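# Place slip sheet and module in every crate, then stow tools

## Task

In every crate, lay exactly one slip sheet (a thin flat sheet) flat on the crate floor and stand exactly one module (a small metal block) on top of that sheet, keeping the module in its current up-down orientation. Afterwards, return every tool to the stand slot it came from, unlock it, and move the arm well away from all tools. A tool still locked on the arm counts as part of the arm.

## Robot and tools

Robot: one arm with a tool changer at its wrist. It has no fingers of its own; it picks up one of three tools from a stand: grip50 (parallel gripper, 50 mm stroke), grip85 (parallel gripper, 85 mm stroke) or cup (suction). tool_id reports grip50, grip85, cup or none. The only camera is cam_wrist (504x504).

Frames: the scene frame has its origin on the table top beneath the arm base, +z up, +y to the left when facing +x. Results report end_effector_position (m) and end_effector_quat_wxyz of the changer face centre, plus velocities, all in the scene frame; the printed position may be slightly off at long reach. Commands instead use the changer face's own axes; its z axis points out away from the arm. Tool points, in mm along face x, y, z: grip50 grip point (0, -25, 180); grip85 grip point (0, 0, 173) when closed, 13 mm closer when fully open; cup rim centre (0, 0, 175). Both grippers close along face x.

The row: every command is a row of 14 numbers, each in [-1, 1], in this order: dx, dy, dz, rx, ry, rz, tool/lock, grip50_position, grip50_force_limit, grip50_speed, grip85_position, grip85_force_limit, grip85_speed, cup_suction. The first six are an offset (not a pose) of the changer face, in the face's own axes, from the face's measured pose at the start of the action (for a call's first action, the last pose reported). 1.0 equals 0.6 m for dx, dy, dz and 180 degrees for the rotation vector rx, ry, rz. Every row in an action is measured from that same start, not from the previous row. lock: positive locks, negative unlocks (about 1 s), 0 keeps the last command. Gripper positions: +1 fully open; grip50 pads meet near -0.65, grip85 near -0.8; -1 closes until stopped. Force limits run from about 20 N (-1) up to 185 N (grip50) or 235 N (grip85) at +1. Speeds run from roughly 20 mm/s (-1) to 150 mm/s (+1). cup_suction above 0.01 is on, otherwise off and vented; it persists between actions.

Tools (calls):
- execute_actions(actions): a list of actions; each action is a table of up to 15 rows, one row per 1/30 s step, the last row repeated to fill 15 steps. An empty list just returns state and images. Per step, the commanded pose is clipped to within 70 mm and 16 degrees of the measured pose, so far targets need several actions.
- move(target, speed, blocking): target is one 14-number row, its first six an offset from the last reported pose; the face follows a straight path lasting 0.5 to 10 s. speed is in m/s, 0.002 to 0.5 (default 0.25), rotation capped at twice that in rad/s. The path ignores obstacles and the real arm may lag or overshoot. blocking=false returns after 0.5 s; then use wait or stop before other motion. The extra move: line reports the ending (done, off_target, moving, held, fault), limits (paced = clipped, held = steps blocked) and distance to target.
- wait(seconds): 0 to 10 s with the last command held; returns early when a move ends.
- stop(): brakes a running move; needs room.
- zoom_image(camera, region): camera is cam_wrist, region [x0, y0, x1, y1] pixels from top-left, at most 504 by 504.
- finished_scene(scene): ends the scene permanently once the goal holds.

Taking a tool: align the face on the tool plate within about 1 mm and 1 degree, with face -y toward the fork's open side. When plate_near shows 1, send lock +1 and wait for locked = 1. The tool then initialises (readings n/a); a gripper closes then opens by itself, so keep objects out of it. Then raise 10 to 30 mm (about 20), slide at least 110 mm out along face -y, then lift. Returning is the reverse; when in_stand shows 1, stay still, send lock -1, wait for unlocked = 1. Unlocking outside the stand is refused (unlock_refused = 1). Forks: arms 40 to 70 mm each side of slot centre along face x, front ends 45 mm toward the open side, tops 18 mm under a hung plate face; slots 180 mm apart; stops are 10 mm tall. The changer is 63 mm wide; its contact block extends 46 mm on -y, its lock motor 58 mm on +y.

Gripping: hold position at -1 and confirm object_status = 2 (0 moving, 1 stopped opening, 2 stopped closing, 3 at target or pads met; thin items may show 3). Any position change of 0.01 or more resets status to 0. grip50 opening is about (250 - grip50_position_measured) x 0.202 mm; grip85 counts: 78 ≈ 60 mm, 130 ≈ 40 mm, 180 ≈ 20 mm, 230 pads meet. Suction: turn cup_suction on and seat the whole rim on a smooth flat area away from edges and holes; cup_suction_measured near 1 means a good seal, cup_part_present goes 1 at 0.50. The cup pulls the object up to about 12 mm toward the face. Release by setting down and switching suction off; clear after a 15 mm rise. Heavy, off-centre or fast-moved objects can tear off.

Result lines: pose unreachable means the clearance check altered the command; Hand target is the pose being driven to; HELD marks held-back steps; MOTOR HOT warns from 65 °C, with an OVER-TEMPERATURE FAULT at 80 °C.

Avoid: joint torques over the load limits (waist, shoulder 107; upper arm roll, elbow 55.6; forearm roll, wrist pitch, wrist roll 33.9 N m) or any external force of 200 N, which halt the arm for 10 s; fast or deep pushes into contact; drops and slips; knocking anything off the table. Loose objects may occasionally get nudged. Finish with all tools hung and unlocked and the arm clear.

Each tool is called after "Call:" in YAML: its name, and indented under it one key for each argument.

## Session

Call:
execute_actions:
  actions: []

Scene clock: 0.00 s.
end_effector_position=(+0.0163, -0.2558, +0.3884) locked=0 unlocked=1 plate_near=0 in_stand=0 unlock_refused=0 tool_id=none grip50_position_measured=n/a grip50_object_status=n/a grip85_position_measured=n/a grip85_object_status=n/a cup_suction_measured=n/a cup_part_present=n/a end_effector_quat_wxyz=(-0.034, +0.080, +0.845, +0.528) end_effector_velocity=(-0.000, +0.000, +0.000) end_effector_angular_velocity=(+0.002, +0.000, +0.000)
Joint positions: [-1.3   -0.129 -0.055  2.237  0.286 -0.286  1.929]
Joint velocities: [ 0.     0.    -0.    -0.    -0.    -0.002 -0.   ]
Joint torques (N m, as the joint torque sensors report them, + toward a larger angle): no reading
Motor temperatures (°C, as the motors report them): [33 35 31 35 37 34 36]
Hand target: +0.016, -0.256, +0.388; -0.034, +0.080, +0.845, +0.528

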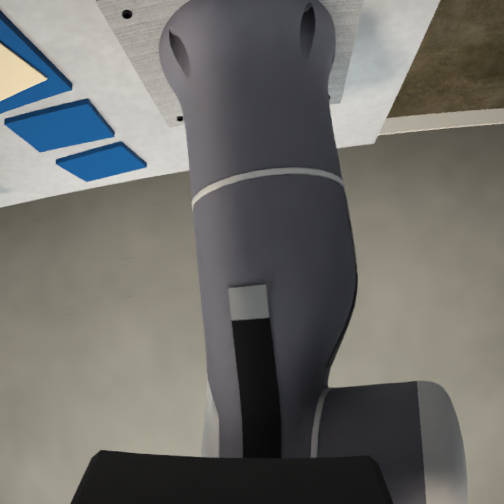

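Call:
move:
  target: [-0.295,0.1445,-0.304,0.3546,-0.0228,-0.0537,0,0,0,0,0,0,0,0]
  speed: 0.3

Scene clock: 6.30 s.
end_effector_position=(+0.2005, -0.3997, +0.5206) locked=0 unlocked=1 plate_near=0 in_stand=0 unlock_refused=0 tool_id=none grip50_position_measured=n/a grip50_object_status=n/a grip85_position_measured=n/a grip85_object_status=n/a cup_suction_measured=n/a cup_part_present=n/a end_effector_quat_wxyz=(+0.000, +0.000, +1.000, +0.001) end_effector_velocity=(+0.000, -0.001, +0.000) end_effector_angular_velocity=(-0.004, -0.000, -0.001)
Joint positions: [-1.116  0.112  0.195  2.143  0.033  0.476  2.256]
Joint velocities: [-0.    -0.001  0.     0.    -0.002  0.004  0.002]
Joint torques (N m, as the joint torque sensors report them, + toward a larger angle): [  0.37  24.65   0.44 -27.68  -4.23   4.57   1.03]
Motor temperatures (°C, as the motors report them): [33 35 31 35 37 34 36]
Hand target: +0.201, -0.400, +0.521; +0.000, +0.000, +1.000, +0.000
Off the commanded pose: 0.000 m, 0 deg.
move: done

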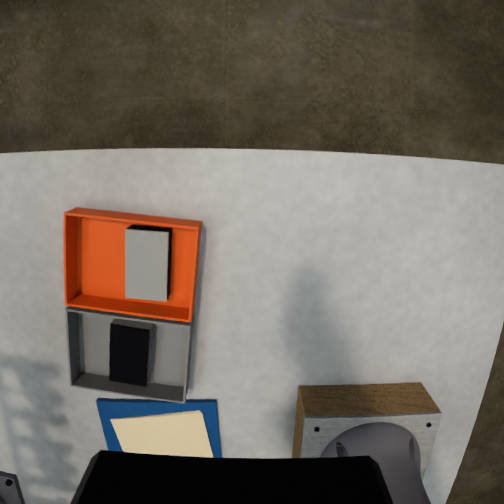

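Call:
zoom_image:
  camera: "cam_wrist"
  region: [50,200,230,410]

Call:
move:
  target: [-0.2,0.15,0,0,0,-0.5,0,0,0,0,0,0,0,0]
  speed: 0.4

Region (50, 200, 230, 410) of cam_wrist's 504x504 image, scaled by 2.400, with more detail than that image has; it fills the left 432 columns of this view, and the rest is white.

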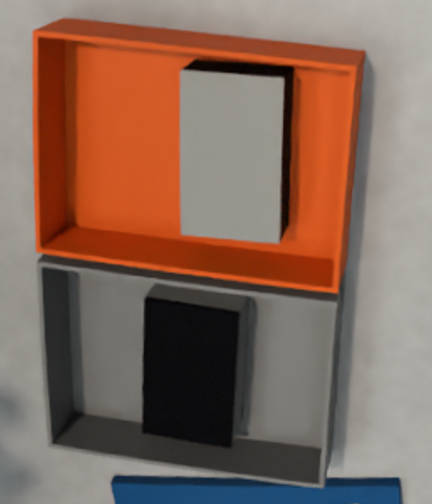

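Scene clock: 11.07 s.
end_effector_position=(+0.3203, -0.3097, +0.5209) locked=0 unlocked=1 plate_near=0 in_stand=0 unlock_refused=0 tool_id=none grip50_position_measured=n/a grip50_object_status=n/a grip85_position_measured=n/a grip85_object_status=n/a cup_suction_measured=n/a cup_part_present=n/a end_effector_quat_wxyz=(-0.001, +0.707, -0.707, -0.000) end_effector_velocity=(+0.000, +0.000, +0.000) end_effector_angular_velocity=(+0.000, +0.000, +0.004)
Joint positions: [-0.889  0.103  0.305  2.129  0.038  0.475  1.021]
Joint velocities: [ 0.    -0.     0.    -0.001 -0.    -0.    -0.003]
Joint torques (N m, as the joint torque sensors report them, + toward a larger angle): [  1.23  24.76  -0.42 -29.6   -3.02   4.25  -0.7 ]
Motor temperatures (°C, as the motors report them): [33 35 31 36 37 34 36]
Hand target: +0.321, -0.310, +0.521; -0.001, +0.707, -0.707, -0.000
Off the commanded pose: 0.000 m, 0 deg.
move: done

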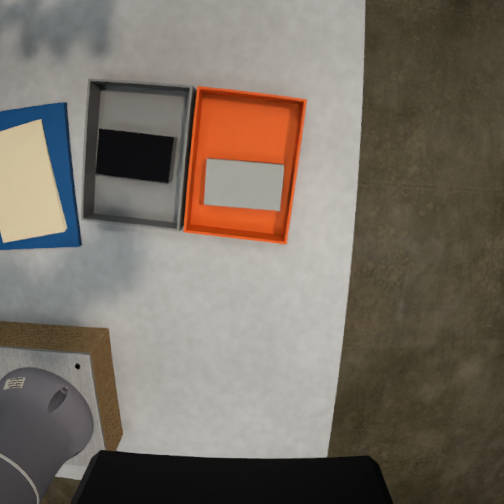

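Call:
move:
  target: [-0.35,-0.217,0,0,0,-0.5,0,0,0,0,0,0,0,0]
  speed: 0.4

Call:
move:
  target: [0.15,-0.2,-0.05,0,0,-0.5,0,0,0,0,0,0,0,0]
  speed: 0.4

Scene clock: 15.60 s.
end_effector_position=(+0.4505, -0.0999, +0.5215) locked=0 unlocked=1 plate_near=0 in_stand=0 unlock_refused=0 tool_id=none grip50_position_measured=n/a grip50_object_status=n/a grip85_position_measured=n/a grip85_object_status=n/a cup_suction_measured=n/a cup_part_present=n/a end_effector_quat_wxyz=(-0.001, +1.000, -0.001, +0.001) end_effector_velocity=(+0.000, +0.000, -0.000) end_effector_angular_velocity=(+0.001, +0.000, +0.003)
Joint positions: [-0.574  0.027  0.535  2.057  0.01   0.479  0.01 ]
Joint velocities: [ 0.001 -0.001 -0.    -0.001  0.    -0.    -0.003]
Joint torques (N m, as the joint torque sensors report them, + toward a larger angle): [  1.61  25.25   0.9  -29.53  -4.26   4.49  -0.58]
Motor temperatures (°C, as the motors report them): [33 35 31 36 37 34 36]
Hand target: +0.451, -0.100, +0.522; -0.001, +1.000, -0.000, +0.001
Off the commanded pose: 0.000 m, 0 deg.
move: done

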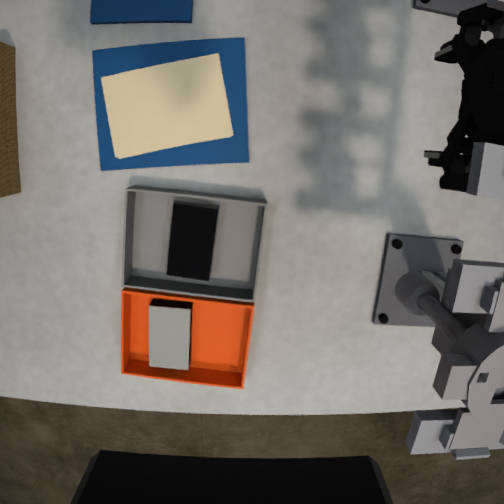

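Scene clock: 18.00 s.
end_effector_position=(+0.5406, +0.0196, +0.5521) locked=0 unlocked=1 plate_near=0 in_stand=0 unlock_refused=0 tool_id=none grip50_position_measured=n/a grip50_object_status=n/a grip85_position_measured=n/a grip85_object_status=n/a cup_suction_measured=n/a cup_part_present=n/a end_effector_quat_wxyz=(-0.000, +0.709, +0.706, +0.002) end_effector_velocity=(+0.000, +0.000, +0.000) end_effector_angular_velocity=(-0.001, -0.000, +0.005)
Joint positions: [-0.424 -0.18   0.662  1.8   -0.129  0.384 -1.24 ]
Joint velocities: [ 0.001 -0.     0.    -0.001 -0.001 -0.001 -0.004]
Joint torques (N m, as the joint torque sensors report them, + toward a larger angle): [  1.82  32.51   5.2  -30.27  -4.52   3.4   -0.27]
Motor temperatures (°C, as the motors report them): [33 35 31 36 37 34 36]
Hand target: +0.541, +0.020, +0.552; -0.000, +0.708, +0.706, +0.001
Off the commanded pose: 0.000 m, 0 deg.
move: done

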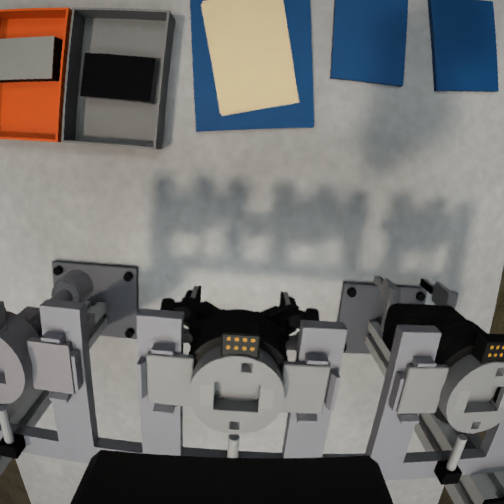

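Call:
move:
  target: [-0.313,0.137,0.22,0.001,-0.001,0.0155,0,0,0,0,0,0,0,0]

Scene clock: 21.63 s.
end_effector_position=(+0.6222, -0.1682, +0.4195) locked=0 unlocked=1 plate_near=0 in_stand=0 unlock_refused=0 tool_id=none grip50_position_measured=n/a grip50_object_status=n/a grip85_position_measured=n/a grip85_object_status=n/a cup_suction_measured=n/a cup_part_present=n/a end_effector_quat_wxyz=(-0.001, +0.726, +0.688, -0.001) end_effector_velocity=(+0.001, -0.000, -0.000) end_effector_angular_velocity=(+0.000, -0.001, +0.000)
Joint positions: [-0.524 -0.529  0.456  1.71  -0.284  0.615 -1.426]
Joint velocities: [-0.    -0.001 -0.    -0.001 -0.     0.001 -0.   ]
Joint torques (N m, as the joint torque sensors report them, + toward a larger angle): [  1.05  48.38   8.29 -27.22  -4.13   4.45  -0.7 ]
Motor temperatures (°C, as the motors report them): [33 35 31 36 37 34 36]
Hand target: +0.622, -0.168, +0.419; -0.000, +0.725, +0.688, -0.001
Off the commanded pose: 0.000 m, 0 deg.
move: done

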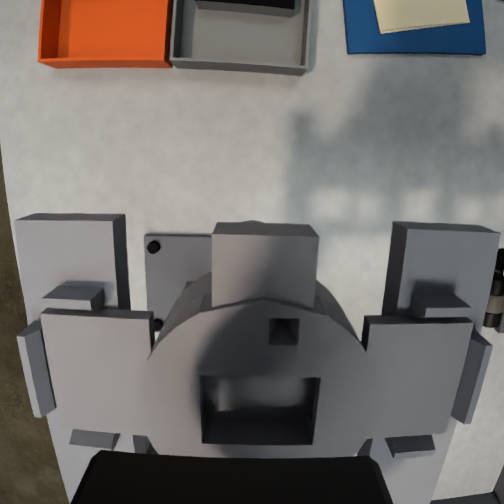

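Call:
move:
  target: [0.006,-0.002,0.0342,0,0.0005,0.0033,0,0,0,0,0,0,0,0]
  speed: 0.08

Scene clock: 26.40 s.
end_effector_position=(+0.6212, -0.1646, +0.3991) locked=0 unlocked=1 plate_near=0 in_stand=0 unlock_refused=0 tool_id=none grip50_position_measured=n/a grip50_object_status=n/a grip85_position_measured=n/a grip85_object_status=n/a cup_suction_measured=n/a cup_part_present=n/a end_effector_quat_wxyz=(-0.001, +0.729, +0.684, -0.000) end_effector_velocity=(+0.000, +0.000, -0.000) end_effector_angular_velocity=(-0.000, -0.001, +0.000)
Joint positions: [-0.514 -0.551  0.444  1.736 -0.296  0.663 -1.402]
Joint velocities: [ 0.001 -0.    -0.001  0.001 -0.     0.002  0.   ]
Joint torques (N m, as the joint torque sensors report them, + toward a larger angle): [  1.61  48.41   8.05 -24.87  -3.92   4.64   1.07]
Motor temperatures (°C, as the motors report them): [33 35 32 37 37 34 36]
Hand target: +0.621, -0.165, +0.399; -0.001, +0.729, +0.684, -0.000
Off the commanded pose: 0.000 m, 0 deg.
move: done

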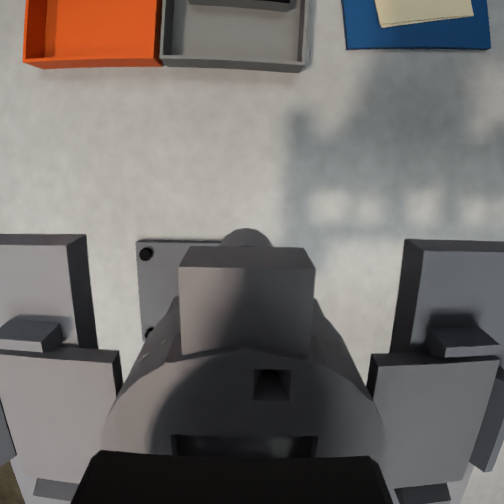

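Call:
move:
  target: [0.0013,-0.004,0.04,0.0004,0.0004,0,0,0,0,0,0,0,0,0]
  speed: 0.05

Call:
move:
  target: [0,0,0.021,0,0,0,0,0,0,0,0,0,0,0]
  speed: 0.01

Scene clock: 29.77 s.
end_effector_position=(+0.6188, -0.1636, +0.3753) locked=0 unlocked=1 plate_near=0 in_stand=0 unlock_refused=0 tool_id=none grip50_position_measured=n/a grip50_object_status=n/a grip85_position_measured=n/a grip85_object_status=n/a cup_suction_measured=n/a cup_part_present=n/a end_effector_quat_wxyz=(-0.002, +0.729, +0.684, -0.000) end_effector_velocity=(+0.000, -0.000, -0.000) end_effector_angular_velocity=(+0.000, -0.001, -0.001)
Joint positions: [-0.506 -0.579  0.43   1.764 -0.312  0.717 -1.391]
Joint velocities: [ 0.001 -0.    -0.002  0.001  0.001  0.003  0.   ]
Joint torques (N m, as the joint torque sensors report them, + toward a larger angle): [  0.7   49.02   8.33 -24.14  -3.67   4.7    1.03]
Motor temperatures (°C, as the motors report them): [33 35 32 37 37 34 36]
Hand target: +0.619, -0.164, +0.375; -0.002, +0.729, +0.684, -0.000
Off the commanded pose: 0.000 m, 0 deg.
move: done

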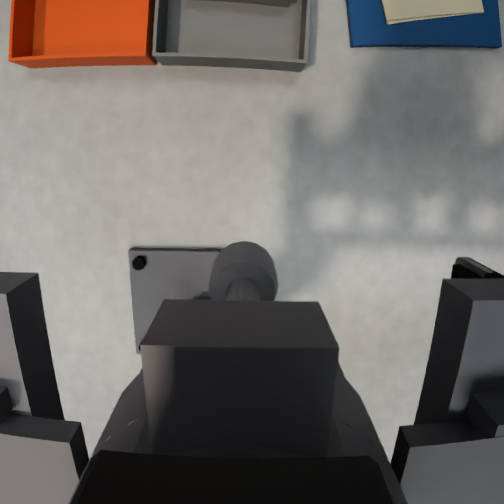

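Scene clock: 31.23 s.
end_effector_position=(+0.6189, -0.1636, +0.3634) locked=0 unlocked=1 plate_near=1 in_stand=1 unlock_refused=0 tool_id=none grip50_position_measured=n/a grip50_object_status=n/a grip85_position_measured=n/a grip85_object_status=n/a cup_suction_measured=n/a cup_part_present=n/a end_effector_quat_wxyz=(-0.002, +0.729, +0.684, +0.000) end_effector_velocity=(-0.000, +0.000, -0.000) end_effector_angular_velocity=(+0.000, +0.000, -0.000)
Joint positions: [-0.501 -0.596  0.42   1.774 -0.321  0.745 -1.385]
Joint velocities: [ 0.     0.    -0.     0.     0.001 -0.     0.   ]
Joint torques (N m, as the joint torque sensors report them, + toward a larger angle): [  1.94  44.44   7.34 -23.06  -3.58   4.98   1.23]
Motor temperatures (°C, as the motors report them): [33 35 32 37 37 34 36]
Hand target: +0.619, -0.164, +0.363; -0.002, +0.729, +0.684, -0.000
Off the commanded pose: 0.001 m, 0 deg.
move: done

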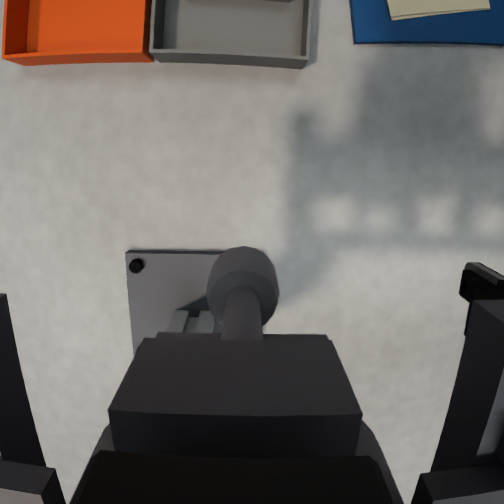

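Call:
execute_actions:
  actions:
    - [[0,0,0,0,0,0,1,0,0,0,0,0,0,0]]
    - [[0,0,0,0,0,0,1,0,0,0,0,0,0,0]]
    - [[0,0,0,0,0,0,1,0,0,0,0,0,0,0]]

Call:
move:
  target: [0,0,-0.0333,0,0,0,0,0,0,0,0,0,0,0]
  speed: 0.06

Call:
move:
  target: [0,-0.3,0,-0.0009,-0.0009,0,0,0,0,0,0,0,0,0]
  speed: 0.2

Scene clock: 37.17 s.
end_effector_position=(+0.6189, -0.1637, +0.3638) locked=1 unlocked=0 plate_near=1 in_stand=1 unlock_refused=0 tool_id=cup grip50_position_measured=n/a grip50_object_status=n/a grip85_position_measured=n/a grip85_object_status=n/a cup_suction_measured=n/a cup_part_present=n/a end_effector_quat_wxyz=(-0.002, +0.729, +0.684, +0.000) end_effector_velocity=(+0.000, -0.000, +0.000) end_effector_angular_velocity=(-0.000, -0.000, -0.000)
Joint positions: [-0.501 -0.595  0.42   1.774 -0.321  0.745 -1.385]
Joint velocities: [-0. -0. -0. -0. -0. -0.  0.]
Joint torques (N m, as the joint torque sensors report them, + toward a larger angle): [  0.15  54.96   9.79 -27.86  -3.65   4.85   0.27]
Motor temperatures (°C, as the motors report them): [33 36 32 37 37 34 36]
Hand target: +0.619, -0.164, +0.364; -0.002, +0.729, +0.684, +0.000
Off the commanded pose: 0.000 m, 0 deg.
Step readings (end_effector_position; steps 1 to 15: 1st action; 16 to 30: 2nd action; 31 to 45: 3rd action):
0: (+0.6189, -0.1636, +0.3634)
1: (+0.6189, -0.1636, +0.3635)
2: (+0.6189, -0.1636, +0.3635)
4: (+0.6189, -0.1636, +0.3636)
8: (+0.6189, -0.1636, +0.3636)
15: (+0.6189, -0.1636, +0.3636)
16: (+0.6189, -0.1636, +0.3636)
17: (+0.6189, -0.1636, +0.3636)
19: (+0.6189, -0.1636, +0.3636)
23: (+0.6189, -0.1636, +0.3637)
30: (+0.6189, -0.1637, +0.3638)
31: (+0.6189, -0.1637, +0.3638)
32: (+0.6189, -0.1637, +0.3638)
34: (+0.6189, -0.1637, +0.3638)
38: (+0.6189, -0.1637, +0.3638)
45: end_effector_position above

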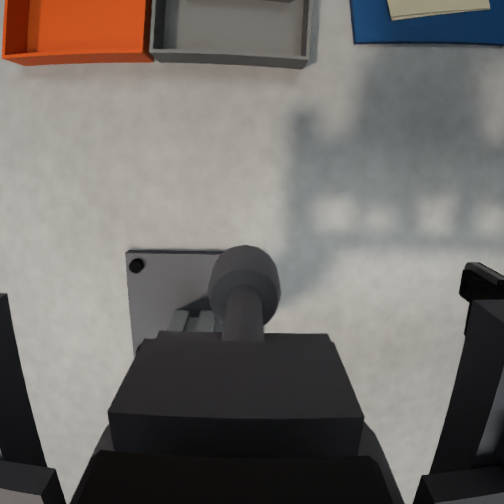

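Scene clock: 37.90 s.
end_effector_position=(+0.6190, -0.1637, +0.3836) locked=1 unlocked=0 plate_near=1 in_stand=0 unlock_refused=0 tool_id=cup grip50_position_measured=n/a grip50_object_status=n/a grip85_position_measured=n/a grip85_object_status=n/a cup_suction_measured=0.00 cup_part_present=0 end_effector_quat_wxyz=(-0.001, +0.729, +0.684, +0.000) end_effector_velocity=(-0.000, +0.000, -0.000) end_effector_angular_velocity=(+0.001, +0.002, -0.001)
Joint positions: [-0.509 -0.567  0.434  1.758 -0.305  0.701 -1.395]
Joint velocities: [-0.001 -0.     0.001 -0.     0.001 -0.003  0.001]
Joint torques (N m, as the joint torque sensors report them, + toward a larger angle): [ -1.95  56.33  10.28 -29.97  -3.19   4.06  -0.65]
Motor temperatures (°C, as the motors report them): [33 36 32 37 37 34 36]
Hand target: +0.619, -0.164, +0.384; -0.002, +0.729, +0.684, +0.000
Off the commanded pose: 0.000 m, 0 deg.
move: done

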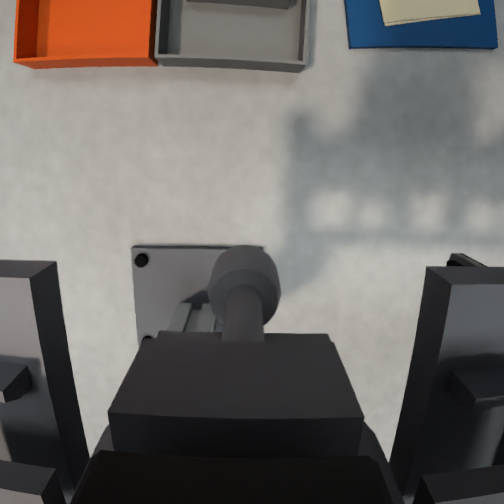

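Scene clock: 39.23 s.
end_effector_position=(+0.4395, -0.1523, +0.3839) locked=1 unlocked=0 plate_near=1 in_stand=0 unlock_refused=0 tool_id=cup grip50_position_measured=n/a grip50_object_status=n/a grip85_position_measured=n/a grip85_object_status=n/a cup_suction_measured=0.00 cup_part_present=0 end_effector_quat_wxyz=(+0.001, +0.729, +0.684, -0.000) end_effector_velocity=(-0.001, +0.000, -0.000) end_effector_angular_velocity=(+0.001, +0.002, +0.000)
Joint positions: [-0.662 -0.222  0.509  2.264 -0.184  0.896 -1.478]
Joint velocities: [-0.001  0.001  0.001  0.002  0.001 -0.001 -0.001]
Joint torques (N m, as the joint torque sensors report them, + toward a larger angle): [ -1.59  35.59   4.75 -24.68  -2.66   5.38  -0.73]
Motor temperatures (°C, as the motors report them): [33 36 32 37 37 34 36]
Hand target: +0.439, -0.152, +0.384; +0.001, +0.729, +0.684, -0.000
Off the commanded pose: 0.000 m, 0 deg.
move: done

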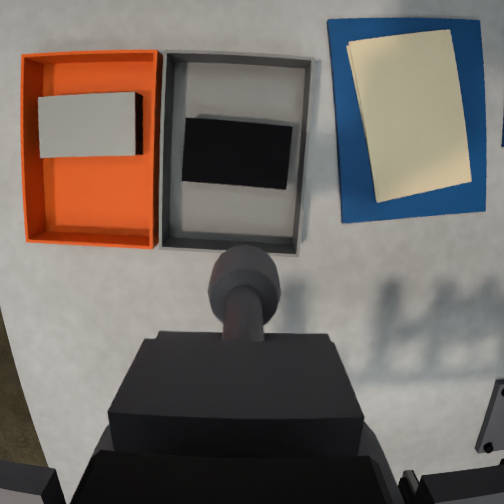

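Call:
move:
  target: [-0.016,-0.107,0.19,0,0,0,0,0,0,0,0,0,0,0]
  speed: 0.2

Scene clock: 41.70 s.
end_effector_position=(+0.3750, -0.1580, +0.2697) locked=1 unlocked=0 plate_near=1 in_stand=0 unlock_refused=0 tool_id=cup grip50_position_measured=n/a grip50_object_status=n/a grip85_position_measured=n/a grip85_object_status=n/a cup_suction_measured=0.00 cup_part_present=0 end_effector_quat_wxyz=(+0.000, +0.729, +0.685, -0.000) end_effector_velocity=(-0.000, -0.001, -0.001) end_effector_angular_velocity=(-0.005, -0.004, -0.004)
Joint positions: [-0.56  -0.411  0.244  2.544 -0.508  1.364 -1.296]
Joint velocities: [ 0.015 -0.001 -0.022  0.006 -0.012  0.014  0.012]
Joint torques (N m, as the joint torque sensors report them, + toward a larger angle): [  0.86  35.08   3.75 -12.8   -1.48   5.11   0.99]
Motor temperatures (°C, as the motors report them): [33 36 32 37 37 34 36]
Hand target: +0.375, -0.158, +0.270; +0.001, +0.729, +0.684, -0.000
Off the commanded pose: 0.000 m, 0 deg.
move: done

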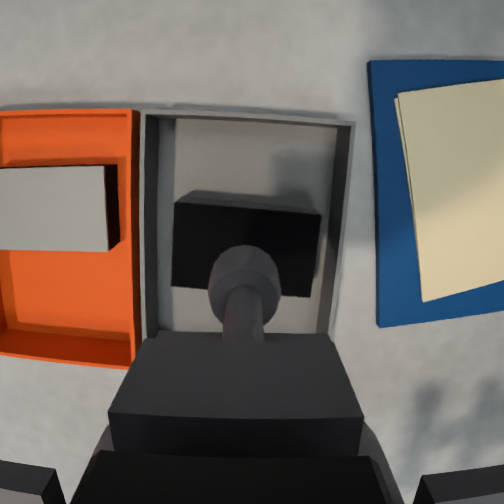

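Call:
move:
  target: [0,-0.002,0.07,0,0,0,0,0,0,0,0,0,0,0]
  speed: 0.1

Call:
move:
  target: [0,0,0.02,0,0,0,0,0,0,0,0,0,0,1]
  speed: 0.015

Scene clock: 44.87 s.
end_effector_position=(+0.3740, -0.1579, +0.2277) locked=1 unlocked=0 plate_near=1 in_stand=0 unlock_refused=0 tool_id=cup grip50_position_measured=n/a grip50_object_status=n/a grip85_position_measured=n/a grip85_object_status=n/a cup_suction_measured=0.00 cup_part_present=0 end_effector_quat_wxyz=(+0.000, +0.729, +0.685, -0.000) end_effector_velocity=(+0.000, -0.001, -0.000) end_effector_angular_velocity=(-0.004, -0.003, -0.002)
Joint positions: [-0.398 -0.536  0.02   2.573 -0.633  1.55  -1.205]
Joint velocities: [ 0.017 -0.002 -0.019  0.003  0.001  0.012  0.002]
Joint torques (N m, as the joint torque sensors report them, + toward a larger angle): [ 0.73 36.36  2.22 -8.21 -0.58  5.77  0.89]
Motor temperatures (°C, as the motors report them): [33 36 32 37 37 34 36]
Hand target: +0.374, -0.158, +0.228; +0.000, +0.729, +0.685, -0.000
Off the commanded pose: 0.000 m, 0 deg.
move: done

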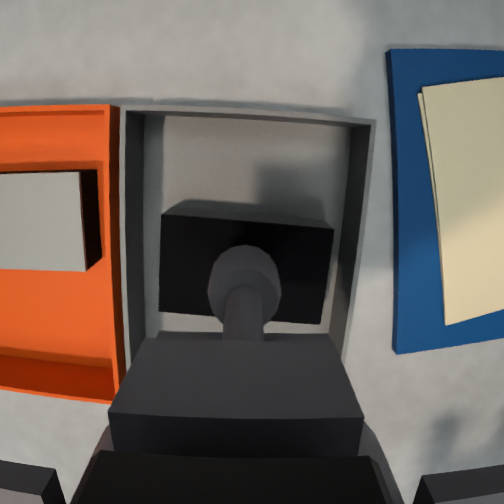

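Scene clock: 45.90 s.
end_effector_position=(+0.3741, -0.1579, +0.2158) locked=1 unlocked=0 plate_near=1 in_stand=0 unlock_refused=0 tool_id=cup grip50_position_measured=n/a grip50_object_status=n/a grip85_position_measured=n/a grip85_object_status=n/a cup_suction_measured=0.00 cup_part_present=0 end_effector_quat_wxyz=(+0.000, +0.729, +0.685, +0.000) end_effector_velocity=(+0.000, +0.000, -0.000) end_effector_angular_velocity=(-0.000, -0.002, +0.001)
Joint positions: [-0.345 -0.577 -0.039  2.575 -0.638  1.603 -1.198]
Joint velocities: [ 0.004 -0.002 -0.004  0.    -0.     0.004 -0.   ]
Joint torques (N m, as the joint torque sensors report them, + toward a larger angle): [ 1.39 36.65  1.15 -6.61  0.46  5.68  0.97]
Motor temperatures (°C, as the motors report them): [33 36 32 37 37 34 36]
Hand target: +0.374, -0.158, +0.216; +0.000, +0.729, +0.685, +0.000
Off the commanded pose: 0.000 m, 0 deg.
move: done

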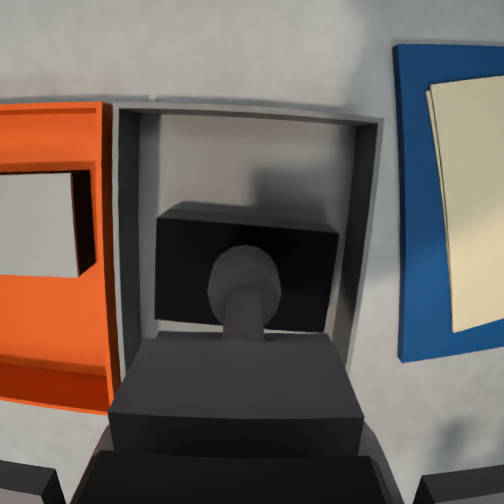

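Call:
move:
  target: [0,0,0.012,0,0,0,0,0,0,0,0,0,0,1]
  speed: 0.01

Scene clock: 48.03 s.
end_effector_position=(+0.3739, -0.1578, +0.2086) locked=1 unlocked=0 plate_near=1 in_stand=0 unlock_refused=0 tool_id=cup grip50_position_measured=n/a grip50_object_status=n/a grip85_position_measured=n/a grip85_object_status=n/a cup_suction_measured=0.94 cup_part_present=1 end_effector_quat_wxyz=(-0.000, +0.728, +0.685, -0.000) end_effector_velocity=(-0.000, -0.000, -0.000) end_effector_angular_velocity=(-0.001, +0.000, -0.001)
Joint positions: [-0.317 -0.603 -0.07   2.574 -0.638  1.633 -1.196]
Joint velocities: [ 0.002 -0.001 -0.002  0.     0.     0.001  0.001]
Joint torques (N m, as the joint torque sensors report them, + toward a larger angle): [ 1.22 38.18  0.99 -7.64  0.87  5.38  0.97]
Motor temperatures (°C, as the motors report them): [33 36 32 37 37 34 36]
Hand target: +0.374, -0.158, +0.209; +0.000, +0.729, +0.685, +0.000
Off the commanded pose: 0.000 m, 0 deg.
move: done

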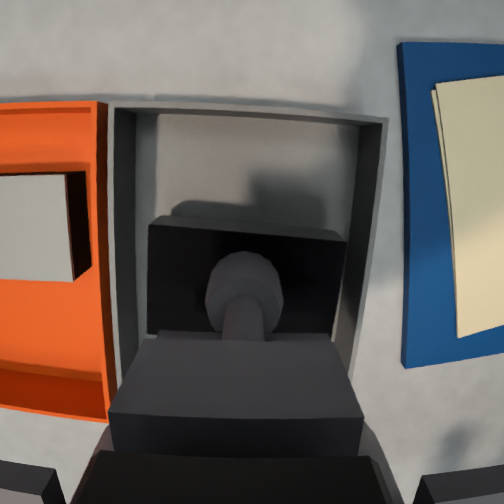

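Call:
move:
  target: [0,0,-0.095,0,0,0,0,0,0,0,0,0,0,1]
  speed: 0.06

Call:
move:
  target: [-0.1,0.23,0,0,0,0,0,0,0,0,0,0,0,1]
  speed: 0.1

Call:
move:
  target: [0,0,0.105,0,0,0,0,0,0,0,0,0,0,1]
  speed: 0.06

Call:
move:
  target: [0,0,0.008,0,0,0,0,0,0,0,0,0,0,1]
  speed: 0.008

Scene clock: 52.97 s.
end_effector_position=(+0.3738, -0.1578, +0.2655) locked=1 unlocked=0 plate_near=1 in_stand=0 unlock_refused=0 tool_id=cup grip50_position_measured=n/a grip50_object_status=n/a grip85_position_measured=n/a grip85_object_status=n/a cup_suction_measured=1.00 cup_part_present=1 end_effector_quat_wxyz=(-0.000, +0.728, +0.685, -0.000) end_effector_velocity=(+0.000, +0.000, +0.000) end_effector_angular_velocity=(+0.002, +0.002, +0.001)
Joint positions: [-0.552 -0.422  0.226  2.55  -0.532  1.382 -1.282]
Joint velocities: [-0.008  0.     0.011 -0.003  0.004 -0.007 -0.004]
Joint torques (N m, as the joint torque sensors report them, + toward a larger angle): [  0.14  37.09   4.66 -14.43  -0.33   4.45  -0.83]
Motor temperatures (°C, as the motors report them): [33 36 32 37 37 34 36]
Hand target: +0.374, -0.158, +0.266; +0.000, +0.728, +0.685, -0.000
Off the commanded pose: 0.000 m, 0 deg.
move: done

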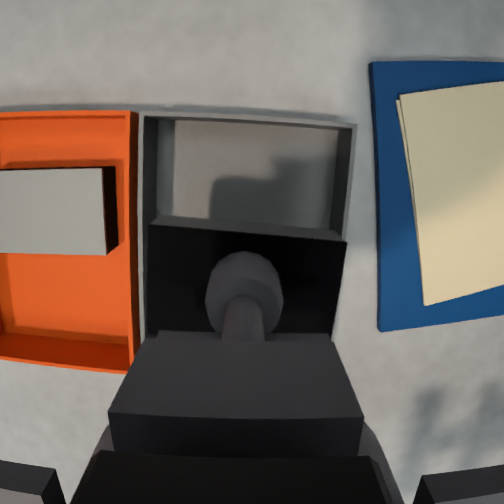

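Scene clock: 54.83 s.
end_effector_position=(+0.5077, -0.2262, +0.2655) locked=1 unlocked=0 plate_near=1 in_stand=0 unlock_refused=0 tool_id=cup grip50_position_measured=n/a grip50_object_status=n/a grip85_position_measured=n/a grip85_object_status=n/a cup_suction_measured=1.00 cup_part_present=1 end_effector_quat_wxyz=(+0.000, +0.729, +0.685, -0.001) end_effector_velocity=(+0.001, -0.000, +0.000) end_effector_angular_velocity=(+0.000, -0.001, -0.001)
Joint positions: [-0.624 -0.625  0.319  2.096 -0.429  1.105 -1.436]
Joint velocities: [-0.001 -0.001  0.001 -0.002  0.    -0.001  0.   ]
Joint torques (N m, as the joint torque sensors report them, + toward a larger angle): [ -0.25  49.98   9.02 -21.3   -1.72   4.3   -0.64]
Motor temperatures (°C, as the motors report them): [33 36 32 37 37 34 36]
Hand target: +0.508, -0.226, +0.266; -0.000, +0.729, +0.685, -0.001
Off the commanded pose: 0.000 m, 0 deg.
move: done

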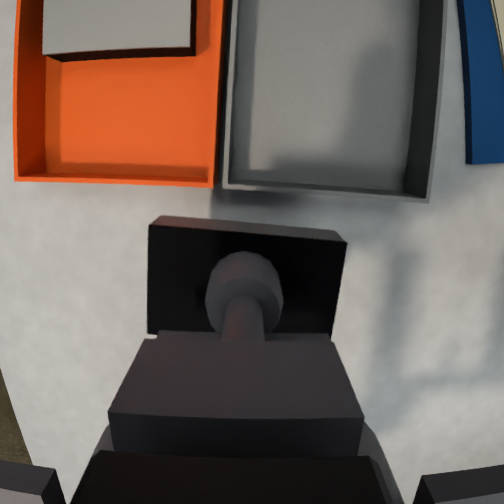

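Scene clock: 56.20 s.
end_effector_position=(+0.5074, -0.2261, +0.2023) locked=1 unlocked=0 plate_near=1 in_stand=0 unlock_refused=0 tool_id=cup grip50_position_measured=n/a grip50_object_status=n/a grip85_position_measured=n/a grip85_object_status=n/a cup_suction_measured=1.00 cup_part_present=1 end_effector_quat_wxyz=(-0.000, +0.729, +0.685, -0.001) end_effector_velocity=(+0.000, -0.000, -0.000) end_effector_angular_velocity=(-0.001, -0.001, +0.001)
Joint positions: [-0.558 -0.759  0.216  2.097 -0.5    1.251 -1.382]
Joint velocities: [ 0.002 -0.001 -0.003 -0.     0.     0.003 -0.   ]
Joint torques (N m, as the joint torque sensors report them, + toward a larger angle): [  1.79  51.39   7.44 -17.51  -1.93   5.37   1.04]
Motor temperatures (°C, as the motors report them): [33 36 32 36 37 34 36]
Hand target: +0.508, -0.226, +0.202; -0.000, +0.729, +0.685, -0.001
Off the commanded pose: 0.000 m, 0 deg.
move: done

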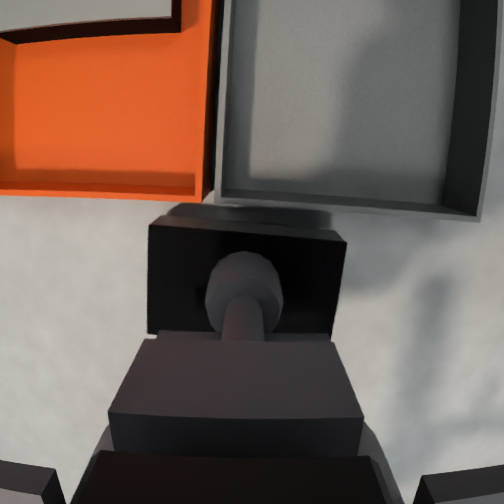

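Scene clock: 57.03 s.
end_effector_position=(+0.5071, -0.2261, +0.1975) locked=1 unlocked=0 plate_near=1 in_stand=0 unlock_refused=0 tool_id=cup grip50_position_measured=n/a grip50_object_status=n/a grip85_position_measured=n/a grip85_object_status=n/a cup_suction_measured=1.00 cup_part_present=1 end_effector_quat_wxyz=(-0.001, +0.728, +0.685, -0.001) end_effector_velocity=(+0.000, -0.000, -0.000) end_effector_angular_velocity=(-0.000, -0.001, -0.000)
Joint positions: [-0.552 -0.769  0.208  2.096 -0.502  1.262 -1.38 ]
Joint velocities: [ 0.001 -0.    -0.001 -0.     0.001  0.001 -0.   ]
Joint torques (N m, as the joint torque sensors report them, + toward a larger angle): [  1.08  51.9    7.07 -17.14  -1.79   5.5    0.94]
Motor temperatures (°C, as the motors report them): [33 36 32 36 37 34 36]
Hand target: +0.507, -0.226, +0.198; -0.000, +0.728, +0.685, -0.001
Off the commanded pose: 0.000 m, 0 deg.
move: done

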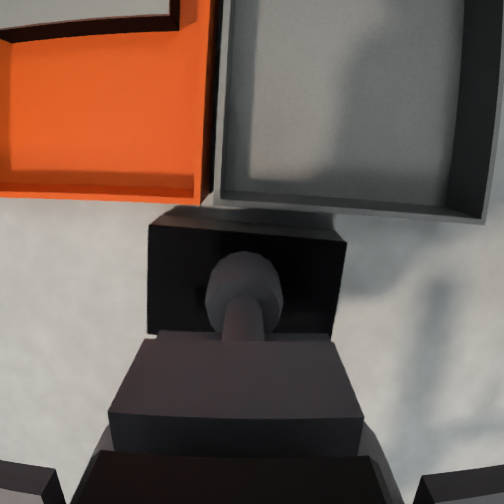

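Call:
execute_actions:
  actions:
    - [[0,0,0.003,0,0,0,0,0,0,0,0,0,0,1]]
    - [[0,0,0,0,0,0,0,0,0,0,0,0,0,0]]
    - [[0,0,-0.015,0,0,0,0,0,0,0,0,0,0,0]]

Call:
move:
  target: [0,0,-0.065,-0.0006,0,0,0,0,0,0,0,0,0,0]
  speed: 0.12

Call:
move:
  target: [0.387,-0.297,0,0,0,-0.087,0,0,0,0,0,0,0,0]
  speed: 0.25

Scene clock: 64.77 s.
end_effector_position=(+0.5079, -0.2264, +0.2056) locked=1 unlocked=0 plate_near=1 in_stand=0 unlock_refused=0 tool_id=cup grip50_position_measured=n/a grip50_object_status=n/a grip85_position_measured=n/a grip85_object_status=n/a cup_suction_measured=0.00 cup_part_present=0 end_effector_quat_wxyz=(+0.000, +0.728, +0.685, -0.000) end_effector_velocity=(-0.000, +0.000, +0.000) end_effector_angular_velocity=(+0.001, -0.001, -0.002)
Joint positions: [-0.559 -0.752  0.22   2.097 -0.495  1.246 -1.386]
Joint velocities: [-0.001 -0.     0.001  0.     0.001  0.001  0.   ]
Joint torques (N m, as the joint torque sensors report them, + toward a larger angle): [ -2.14  51.43   8.24 -14.76  -1.38   3.84  -0.45]
Motor temperatures (°C, as the motors report them): [33 36 32 36 37 34 36]
Hand target: +0.508, -0.226, +0.205; +0.000, +0.728, +0.685, -0.001
Off the commanded pose: 0.000 m, 0 deg.
Step readings (end_effector_position; steps 1 to 15: 1st action; 16 to 30: 2nd action; 31 to 45: 3rd action):
0: (+0.5072, -0.2261, +0.1975)
1: (+0.5071, -0.2261, +0.1973)
2: (+0.5072, -0.2262, +0.1967)
4: (+0.5069, -0.2262, +0.1958)
8: (+0.5070, -0.2261, +0.1956)
15: (+0.5070, -0.2261, +0.1956)
16: (+0.5070, -0.2261, +0.1956)
17: (+0.5070, -0.2261, +0.1956)
19: (+0.5074, -0.2263, +0.1962)
23: (+0.5075, -0.2263, +0.1964)
30: (+0.5075, -0.2263, +0.1964)
31: (+0.5076, -0.2263, +0.1967)
32: (+0.5073, -0.2261, +0.1989)
34: (+0.5080, -0.2264, +0.2043)
38: (+0.5079, -0.2264, +0.2055)
45: end_effector_position above

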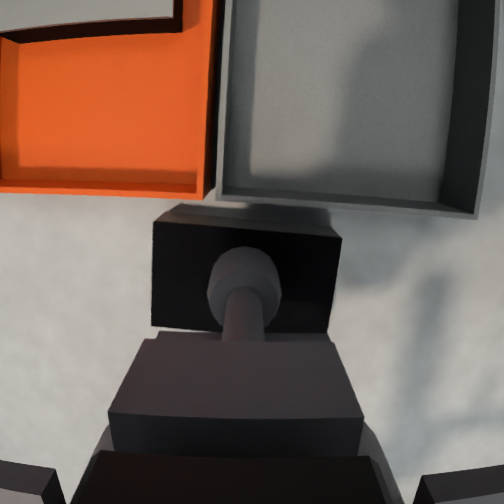

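Scene clock: 65.53 s.
end_effector_position=(+0.5079, -0.2263, +0.2445) locked=1 unlocked=0 plate_near=1 in_stand=0 unlock_refused=0 tool_id=cup grip50_position_measured=n/a grip50_object_status=n/a grip85_position_measured=n/a grip85_object_status=n/a cup_suction_measured=0.00 cup_part_present=0 end_effector_quat_wxyz=(+0.001, +0.729, +0.685, +0.000) end_effector_velocity=(-0.000, +0.000, +0.000) end_effector_angular_velocity=(+0.001, +0.001, -0.000)
Joint positions: [-0.6   -0.668  0.282  2.101 -0.454  1.16  -1.418]
Joint velocities: [-0.003  0.001  0.003 -0.    -0.    -0.002  0.   ]
Joint torques (N m, as the joint torque sensors report them, + toward a larger angle): [ -1.57  51.87   9.36 -18.79  -1.37   4.34  -0.66]
Motor temperatures (°C, as the motors report them): [33 36 32 36 37 34 36]
Hand target: +0.508, -0.226, +0.245; +0.001, +0.728, +0.685, +0.000
Off the commanded pose: 0.000 m, 0 deg.
move: done

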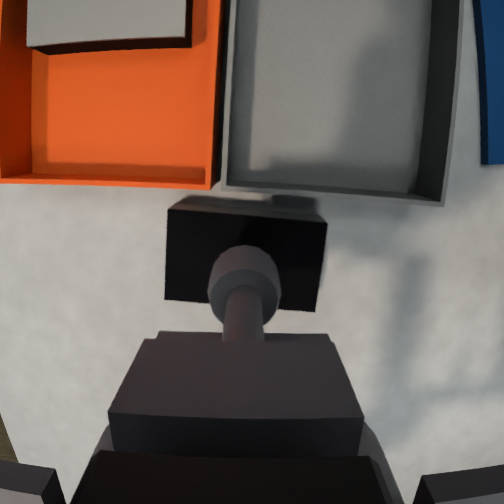

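Scene clock: 67.97 s.
end_effector_position=(+0.3444, +0.0166, +0.2441) locked=1 unlocked=0 plate_near=1 in_stand=0 unlock_refused=0 tool_id=cup grip50_position_measured=n/a grip50_object_status=n/a grip85_position_measured=n/a grip85_object_status=n/a cup_suction_measured=0.00 cup_part_present=0 end_effector_quat_wxyz=(+0.000, +0.628, +0.778, -0.001) end_effector_velocity=(+0.000, +0.000, -0.001) end_effector_angular_velocity=(-0.002, -0.026, -0.001)
Joint positions: [-0.26  -0.452 -0.007  2.675 -1.493  1.568 -0.507]
Joint velocities: [-0.041 -0.013 -0.064 -0.036 -0.297  0.033  0.199]
Joint torques (N m, as the joint torque sensors report them, + toward a larger angle): [-1.11 30.96  4.51 -7.8   0.22  5.33  0.71]
Motor temperatures (°C, as the motors report them): [33 36 32 36 37 34 36]
Hand target: +0.344, +0.016, +0.244; +0.001, +0.628, +0.778, -0.000
Off the commanded pose: 0.000 m, 0 deg.
move: done

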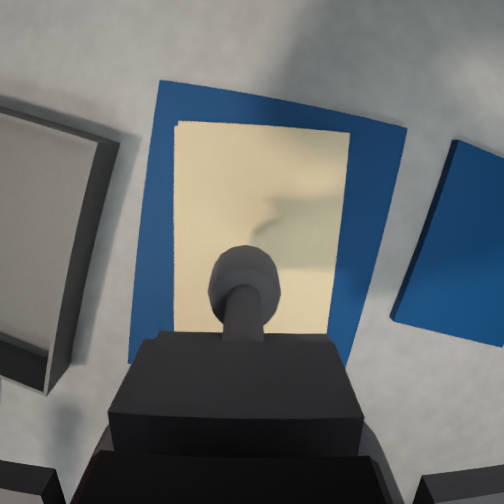

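Call:
move:
  target: [0.012,-0.003,0.075,0,0,0.011,0,0,0,0,0,0,0,0]
  speed: 0.06

Call:
move:
  target: [0,0,0.021,0,0,0,0,0,0,0,0,0,0,1]
  speed: 0.015

Call:
move:
  target: [0,0,-0.08,0,0,0,0,0,0,0,0,0,0,1]
  speed: 0.06

Scene clock: 72.63 s.
end_effector_position=(+0.3410, +0.0229, +0.1990) locked=1 unlocked=0 plate_near=1 in_stand=0 unlock_refused=0 tool_id=cup grip50_position_measured=n/a grip50_object_status=n/a grip85_position_measured=n/a grip85_object_status=n/a cup_suction_measured=0.00 cup_part_present=0 end_effector_quat_wxyz=(+0.000, +0.641, +0.767, -0.001) end_effector_velocity=(+0.000, +0.000, -0.000) end_effector_angular_velocity=(+0.001, -0.006, +0.000)
Joint positions: [-0.476 -0.662  0.093  2.498 -2.05   1.501 -0.052]
Joint velocities: [-0.014 -0.006  0.012 -0.006 -0.021 -0.006  0.015]
Joint torques (N m, as the joint torque sensors report them, + toward a larger angle): [-1.28 32.74 10.39 -3.67 -0.73  4.32  1.07]
Motor temperatures (°C, as the motors report them): [33 36 32 36 37 34 36]
Hand target: +0.341, +0.023, +0.199; +0.001, +0.641, +0.767, -0.001
Off the commanded pose: 0.000 m, 0 deg.
move: done

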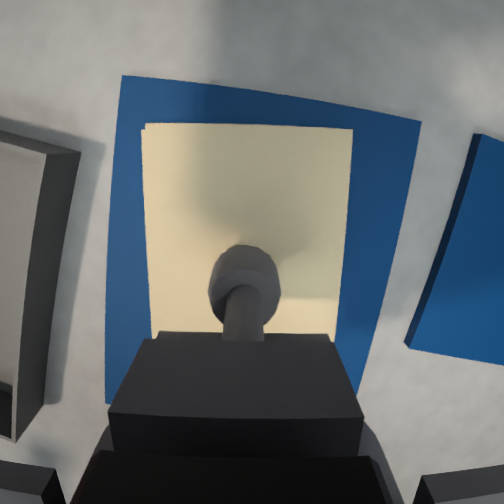

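Scene clock: 73.70 s.
end_effector_position=(+0.3410, +0.0229, +0.1864) locked=1 unlocked=0 plate_near=1 in_stand=0 unlock_refused=0 tool_id=cup grip50_position_measured=n/a grip50_object_status=n/a grip85_position_measured=n/a grip85_object_status=n/a cup_suction_measured=0.91 cup_part_present=1 end_effector_quat_wxyz=(+0.000, +0.641, +0.767, -0.001) end_effector_velocity=(+0.000, -0.000, -0.000) end_effector_angular_velocity=(-0.001, -0.001, -0.000)
Joint positions: [-0.511 -0.715  0.12   2.464 -2.112  1.474 -0.006]
Joint velocities: [-0.002 -0.002  0.002 -0.002 -0.003 -0.002  0.002]
Joint torques (N m, as the joint torque sensors report them, + toward a larger angle): [-1.12 34.96 11.9  -2.6  -1.13  4.82  1.19]
Motor temperatures (°C, as the motors report them): [33 36 32 36 37 34 36]
Hand target: +0.341, +0.023, +0.186; +0.000, +0.641, +0.767, -0.001
Off the commanded pose: 0.000 m, 0 deg.
move: done

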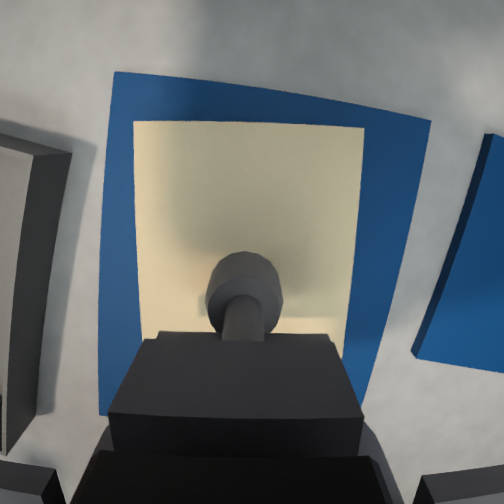

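Scene clock: 74.83 s.
end_effector_position=(+0.3411, +0.0231, +0.2344) locked=1 unlocked=0 plate_near=1 in_stand=0 unlock_refused=0 tool_id=cup grip50_position_measured=n/a grip50_object_status=n/a grip85_position_measured=n/a grip85_object_status=n/a cup_suction_measured=0.93 cup_part_present=1 end_effector_quat_wxyz=(+0.001, +0.641, +0.767, -0.001) end_effector_velocity=(+0.000, +0.000, +0.001) end_effector_angular_velocity=(-0.001, +0.015, +0.002)
Joint positions: [-0.311 -0.499 -0.012  2.627 -1.733  1.572 -0.288]
Joint velocities: [ 0.063  0.017 -0.025  0.03   0.13   0.006 -0.091]
Joint torques (N m, as the joint torque sensors report them, + toward a larger angle): [-1.36 33.06  4.74 -4.83 -0.22  5.54 -0.44]
Motor temperatures (°C, as the motors report them): [33 36 32 36 37 34 36]
Hand target: +0.341, +0.023, +0.235; +0.000, +0.641, +0.767, -0.001
Off the commanded pose: 0.000 m, 0 deg.
move: done

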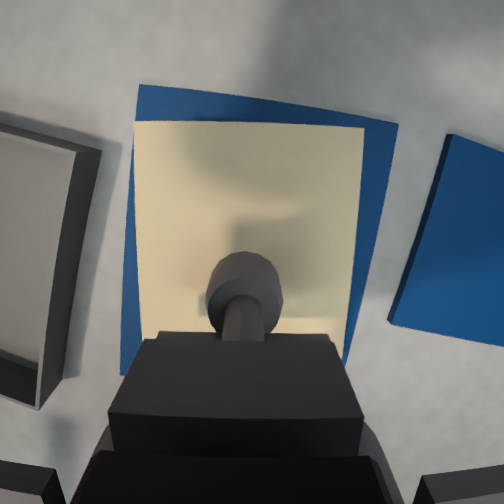

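Call:
move:
  target: [-0.3107,0.005,0,0,0.001,0.087,0,0,0,0,0,0,0,1]
  speed: 0.12

Call:
move:
  target: [0,0,0.025,0,0,0,0,0,0,0,0,0,0,1]
  speed: 0.04

Scene clock: 80.70 s.
end_effector_position=(+0.3768, -0.1600, +0.2345) locked=1 unlocked=0 plate_near=1 in_stand=0 unlock_refused=0 tool_id=cup grip50_position_measured=n/a grip50_object_status=n/a grip85_position_measured=n/a grip85_object_status=n/a cup_suction_measured=0.93 cup_part_present=1 end_effector_quat_wxyz=(-0.001, +0.740, +0.673, -0.000) end_effector_velocity=(+0.000, +0.000, +0.000) end_effector_angular_velocity=(+0.004, +0.007, +0.003)
Joint positions: [-0.684 -0.541  0.182  2.533 -0.994  1.46  -0.963]
Joint velocities: [-0.019 -0.003  0.031 -0.006  0.024 -0.021 -0.02 ]
Joint torques (N m, as the joint torque sensors report them, + toward a larger angle): [ -0.55  36.6    7.11 -11.03   0.34   4.52  -0.55]
Motor temperatures (°C, as the motors report them): [33 36 32 36 37 34 36]
Hand target: +0.377, -0.160, +0.234; -0.001, +0.740, +0.673, -0.000
Off the commanded pose: 0.000 m, 0 deg.
move: done

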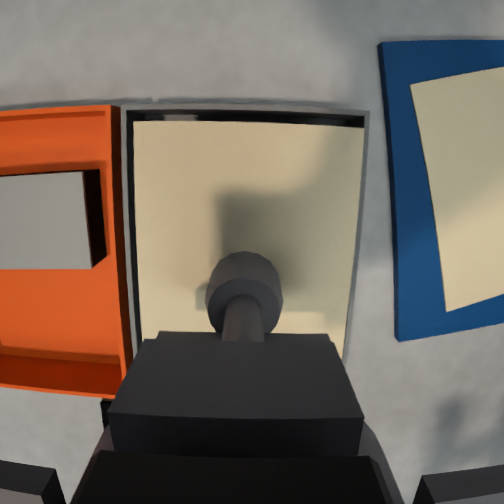

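Scene clock: 81.43 s.
end_effector_position=(+0.3769, -0.1600, +0.2196) locked=1 unlocked=0 plate_near=1 in_stand=0 unlock_refused=0 tool_id=cup grip50_position_measured=n/a grip50_object_status=n/a grip85_position_measured=n/a grip85_object_status=n/a cup_suction_measured=0.93 cup_part_present=1 end_effector_quat_wxyz=(-0.001, +0.740, +0.673, -0.000) end_effector_velocity=(+0.000, -0.000, -0.001) end_effector_angular_velocity=(-0.003, -0.003, -0.000)
Joint positions: [-0.606 -0.576  0.06   2.535 -1.091  1.535 -0.89 ]
Joint velocities: [ 0.02  -0.    -0.03   0.003 -0.021  0.017  0.017]
Joint torques (N m, as the joint torque sensors report them, + toward a larger angle): [ 0.69 37.37  5.49 -7.98 -0.63  5.65  0.85]
Motor temperatures (°C, as the motors report them): [33 36 32 36 37 34 36]
Hand target: +0.377, -0.160, +0.219; -0.001, +0.740, +0.673, +0.000
Off the commanded pose: 0.000 m, 0 deg.
move: done

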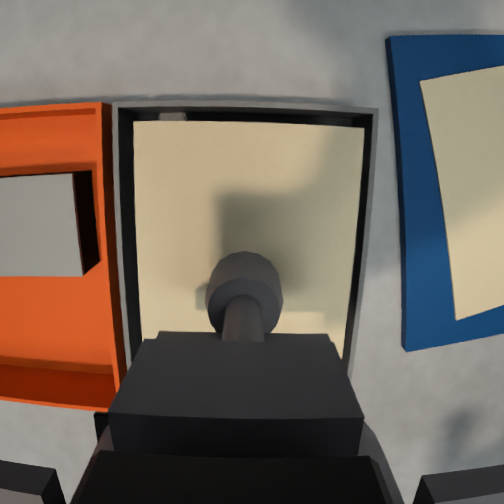

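Call:
move:
  target: [-0.0035,0.002,0.022,0,0,0,0,0,0,0,0,0,0,1]
  speed: 0.025

Call:
move:
  target: [0,0,0.057,0,0,0,0,0,0,0,0,0,0,1]
  speed: 0.03

Scene clock: 84.47 s.
end_effector_position=(+0.3780, -0.1623, +0.2065) locked=1 unlocked=0 plate_near=1 in_stand=0 unlock_refused=0 tool_id=cup grip50_position_measured=n/a grip50_object_status=n/a grip85_position_measured=n/a grip85_object_status=n/a cup_suction_measured=0.93 cup_part_present=1 end_effector_quat_wxyz=(-0.001, +0.740, +0.673, -0.000) end_effector_velocity=(+0.000, -0.000, -0.000) end_effector_angular_velocity=(-0.002, -0.004, +0.000)
Joint positions: [-0.529 -0.613 -0.057  2.53  -1.169  1.608 -0.831]
Joint velocities: [ 0.026 -0.001 -0.035  0.004 -0.019  0.022  0.016]
Joint torques (N m, as the joint torque sensors report them, + toward a larger angle): [-0.11 38.72  3.69 -6.86 -0.39  5.1   1.16]
Motor temperatures (°C, as the motors report them): [33 36 32 36 37 34 36]
Hand target: +0.378, -0.162, +0.206; -0.001, +0.740, +0.673, -0.000
Off the commanded pose: 0.000 m, 0 deg.
move: done

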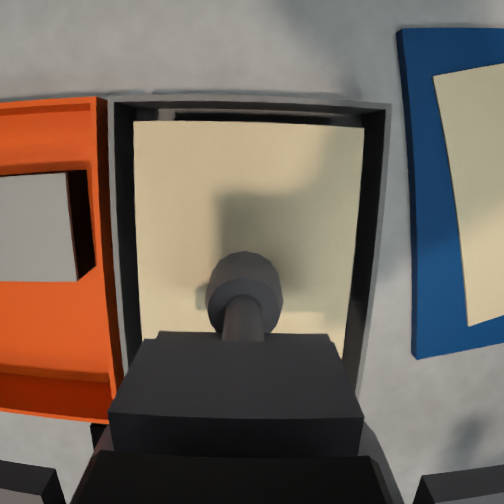

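Scene clock: 85.90 s.
end_effector_position=(+0.3781, -0.1619, +0.1722) locked=1 unlocked=0 plate_near=1 in_stand=0 unlock_refused=0 tool_id=cup grip50_position_measured=n/a grip50_object_status=n/a grip85_position_measured=n/a grip85_object_status=n/a cup_suction_measured=0.93 cup_part_present=1 end_effector_quat_wxyz=(-0.001, +0.740, +0.673, +0.000) end_effector_velocity=(-0.000, -0.000, -0.001) end_effector_angular_velocity=(-0.003, -0.005, -0.001)
Joint positions: [-0.195 -0.751 -0.409  2.55  -1.137  1.876 -0.805]
Joint velocities: [ 0.031 -0.01  -0.025  0.008  0.027  0.024 -0.014]
Joint torques (N m, as the joint torque sensors report them, + toward a larger angle): [ 0.66 39.5  -2.9  -3.8   2.19  5.34 -0.27]
Motor temperatures (°C, as the motors report them): [33 36 32 36 37 34 36]
Hand target: +0.378, -0.162, +0.172; -0.001, +0.740, +0.673, +0.000
Off the commanded pose: 0.000 m, 0 deg.
move: done

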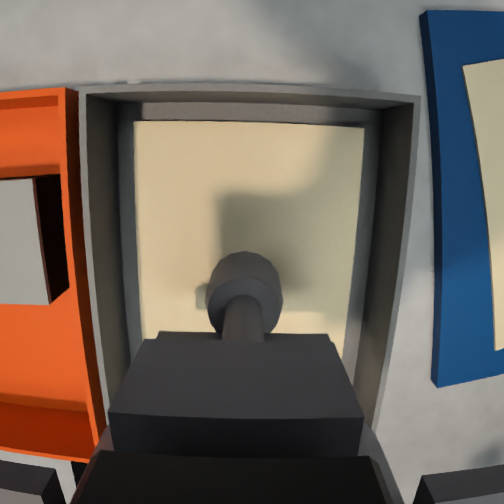

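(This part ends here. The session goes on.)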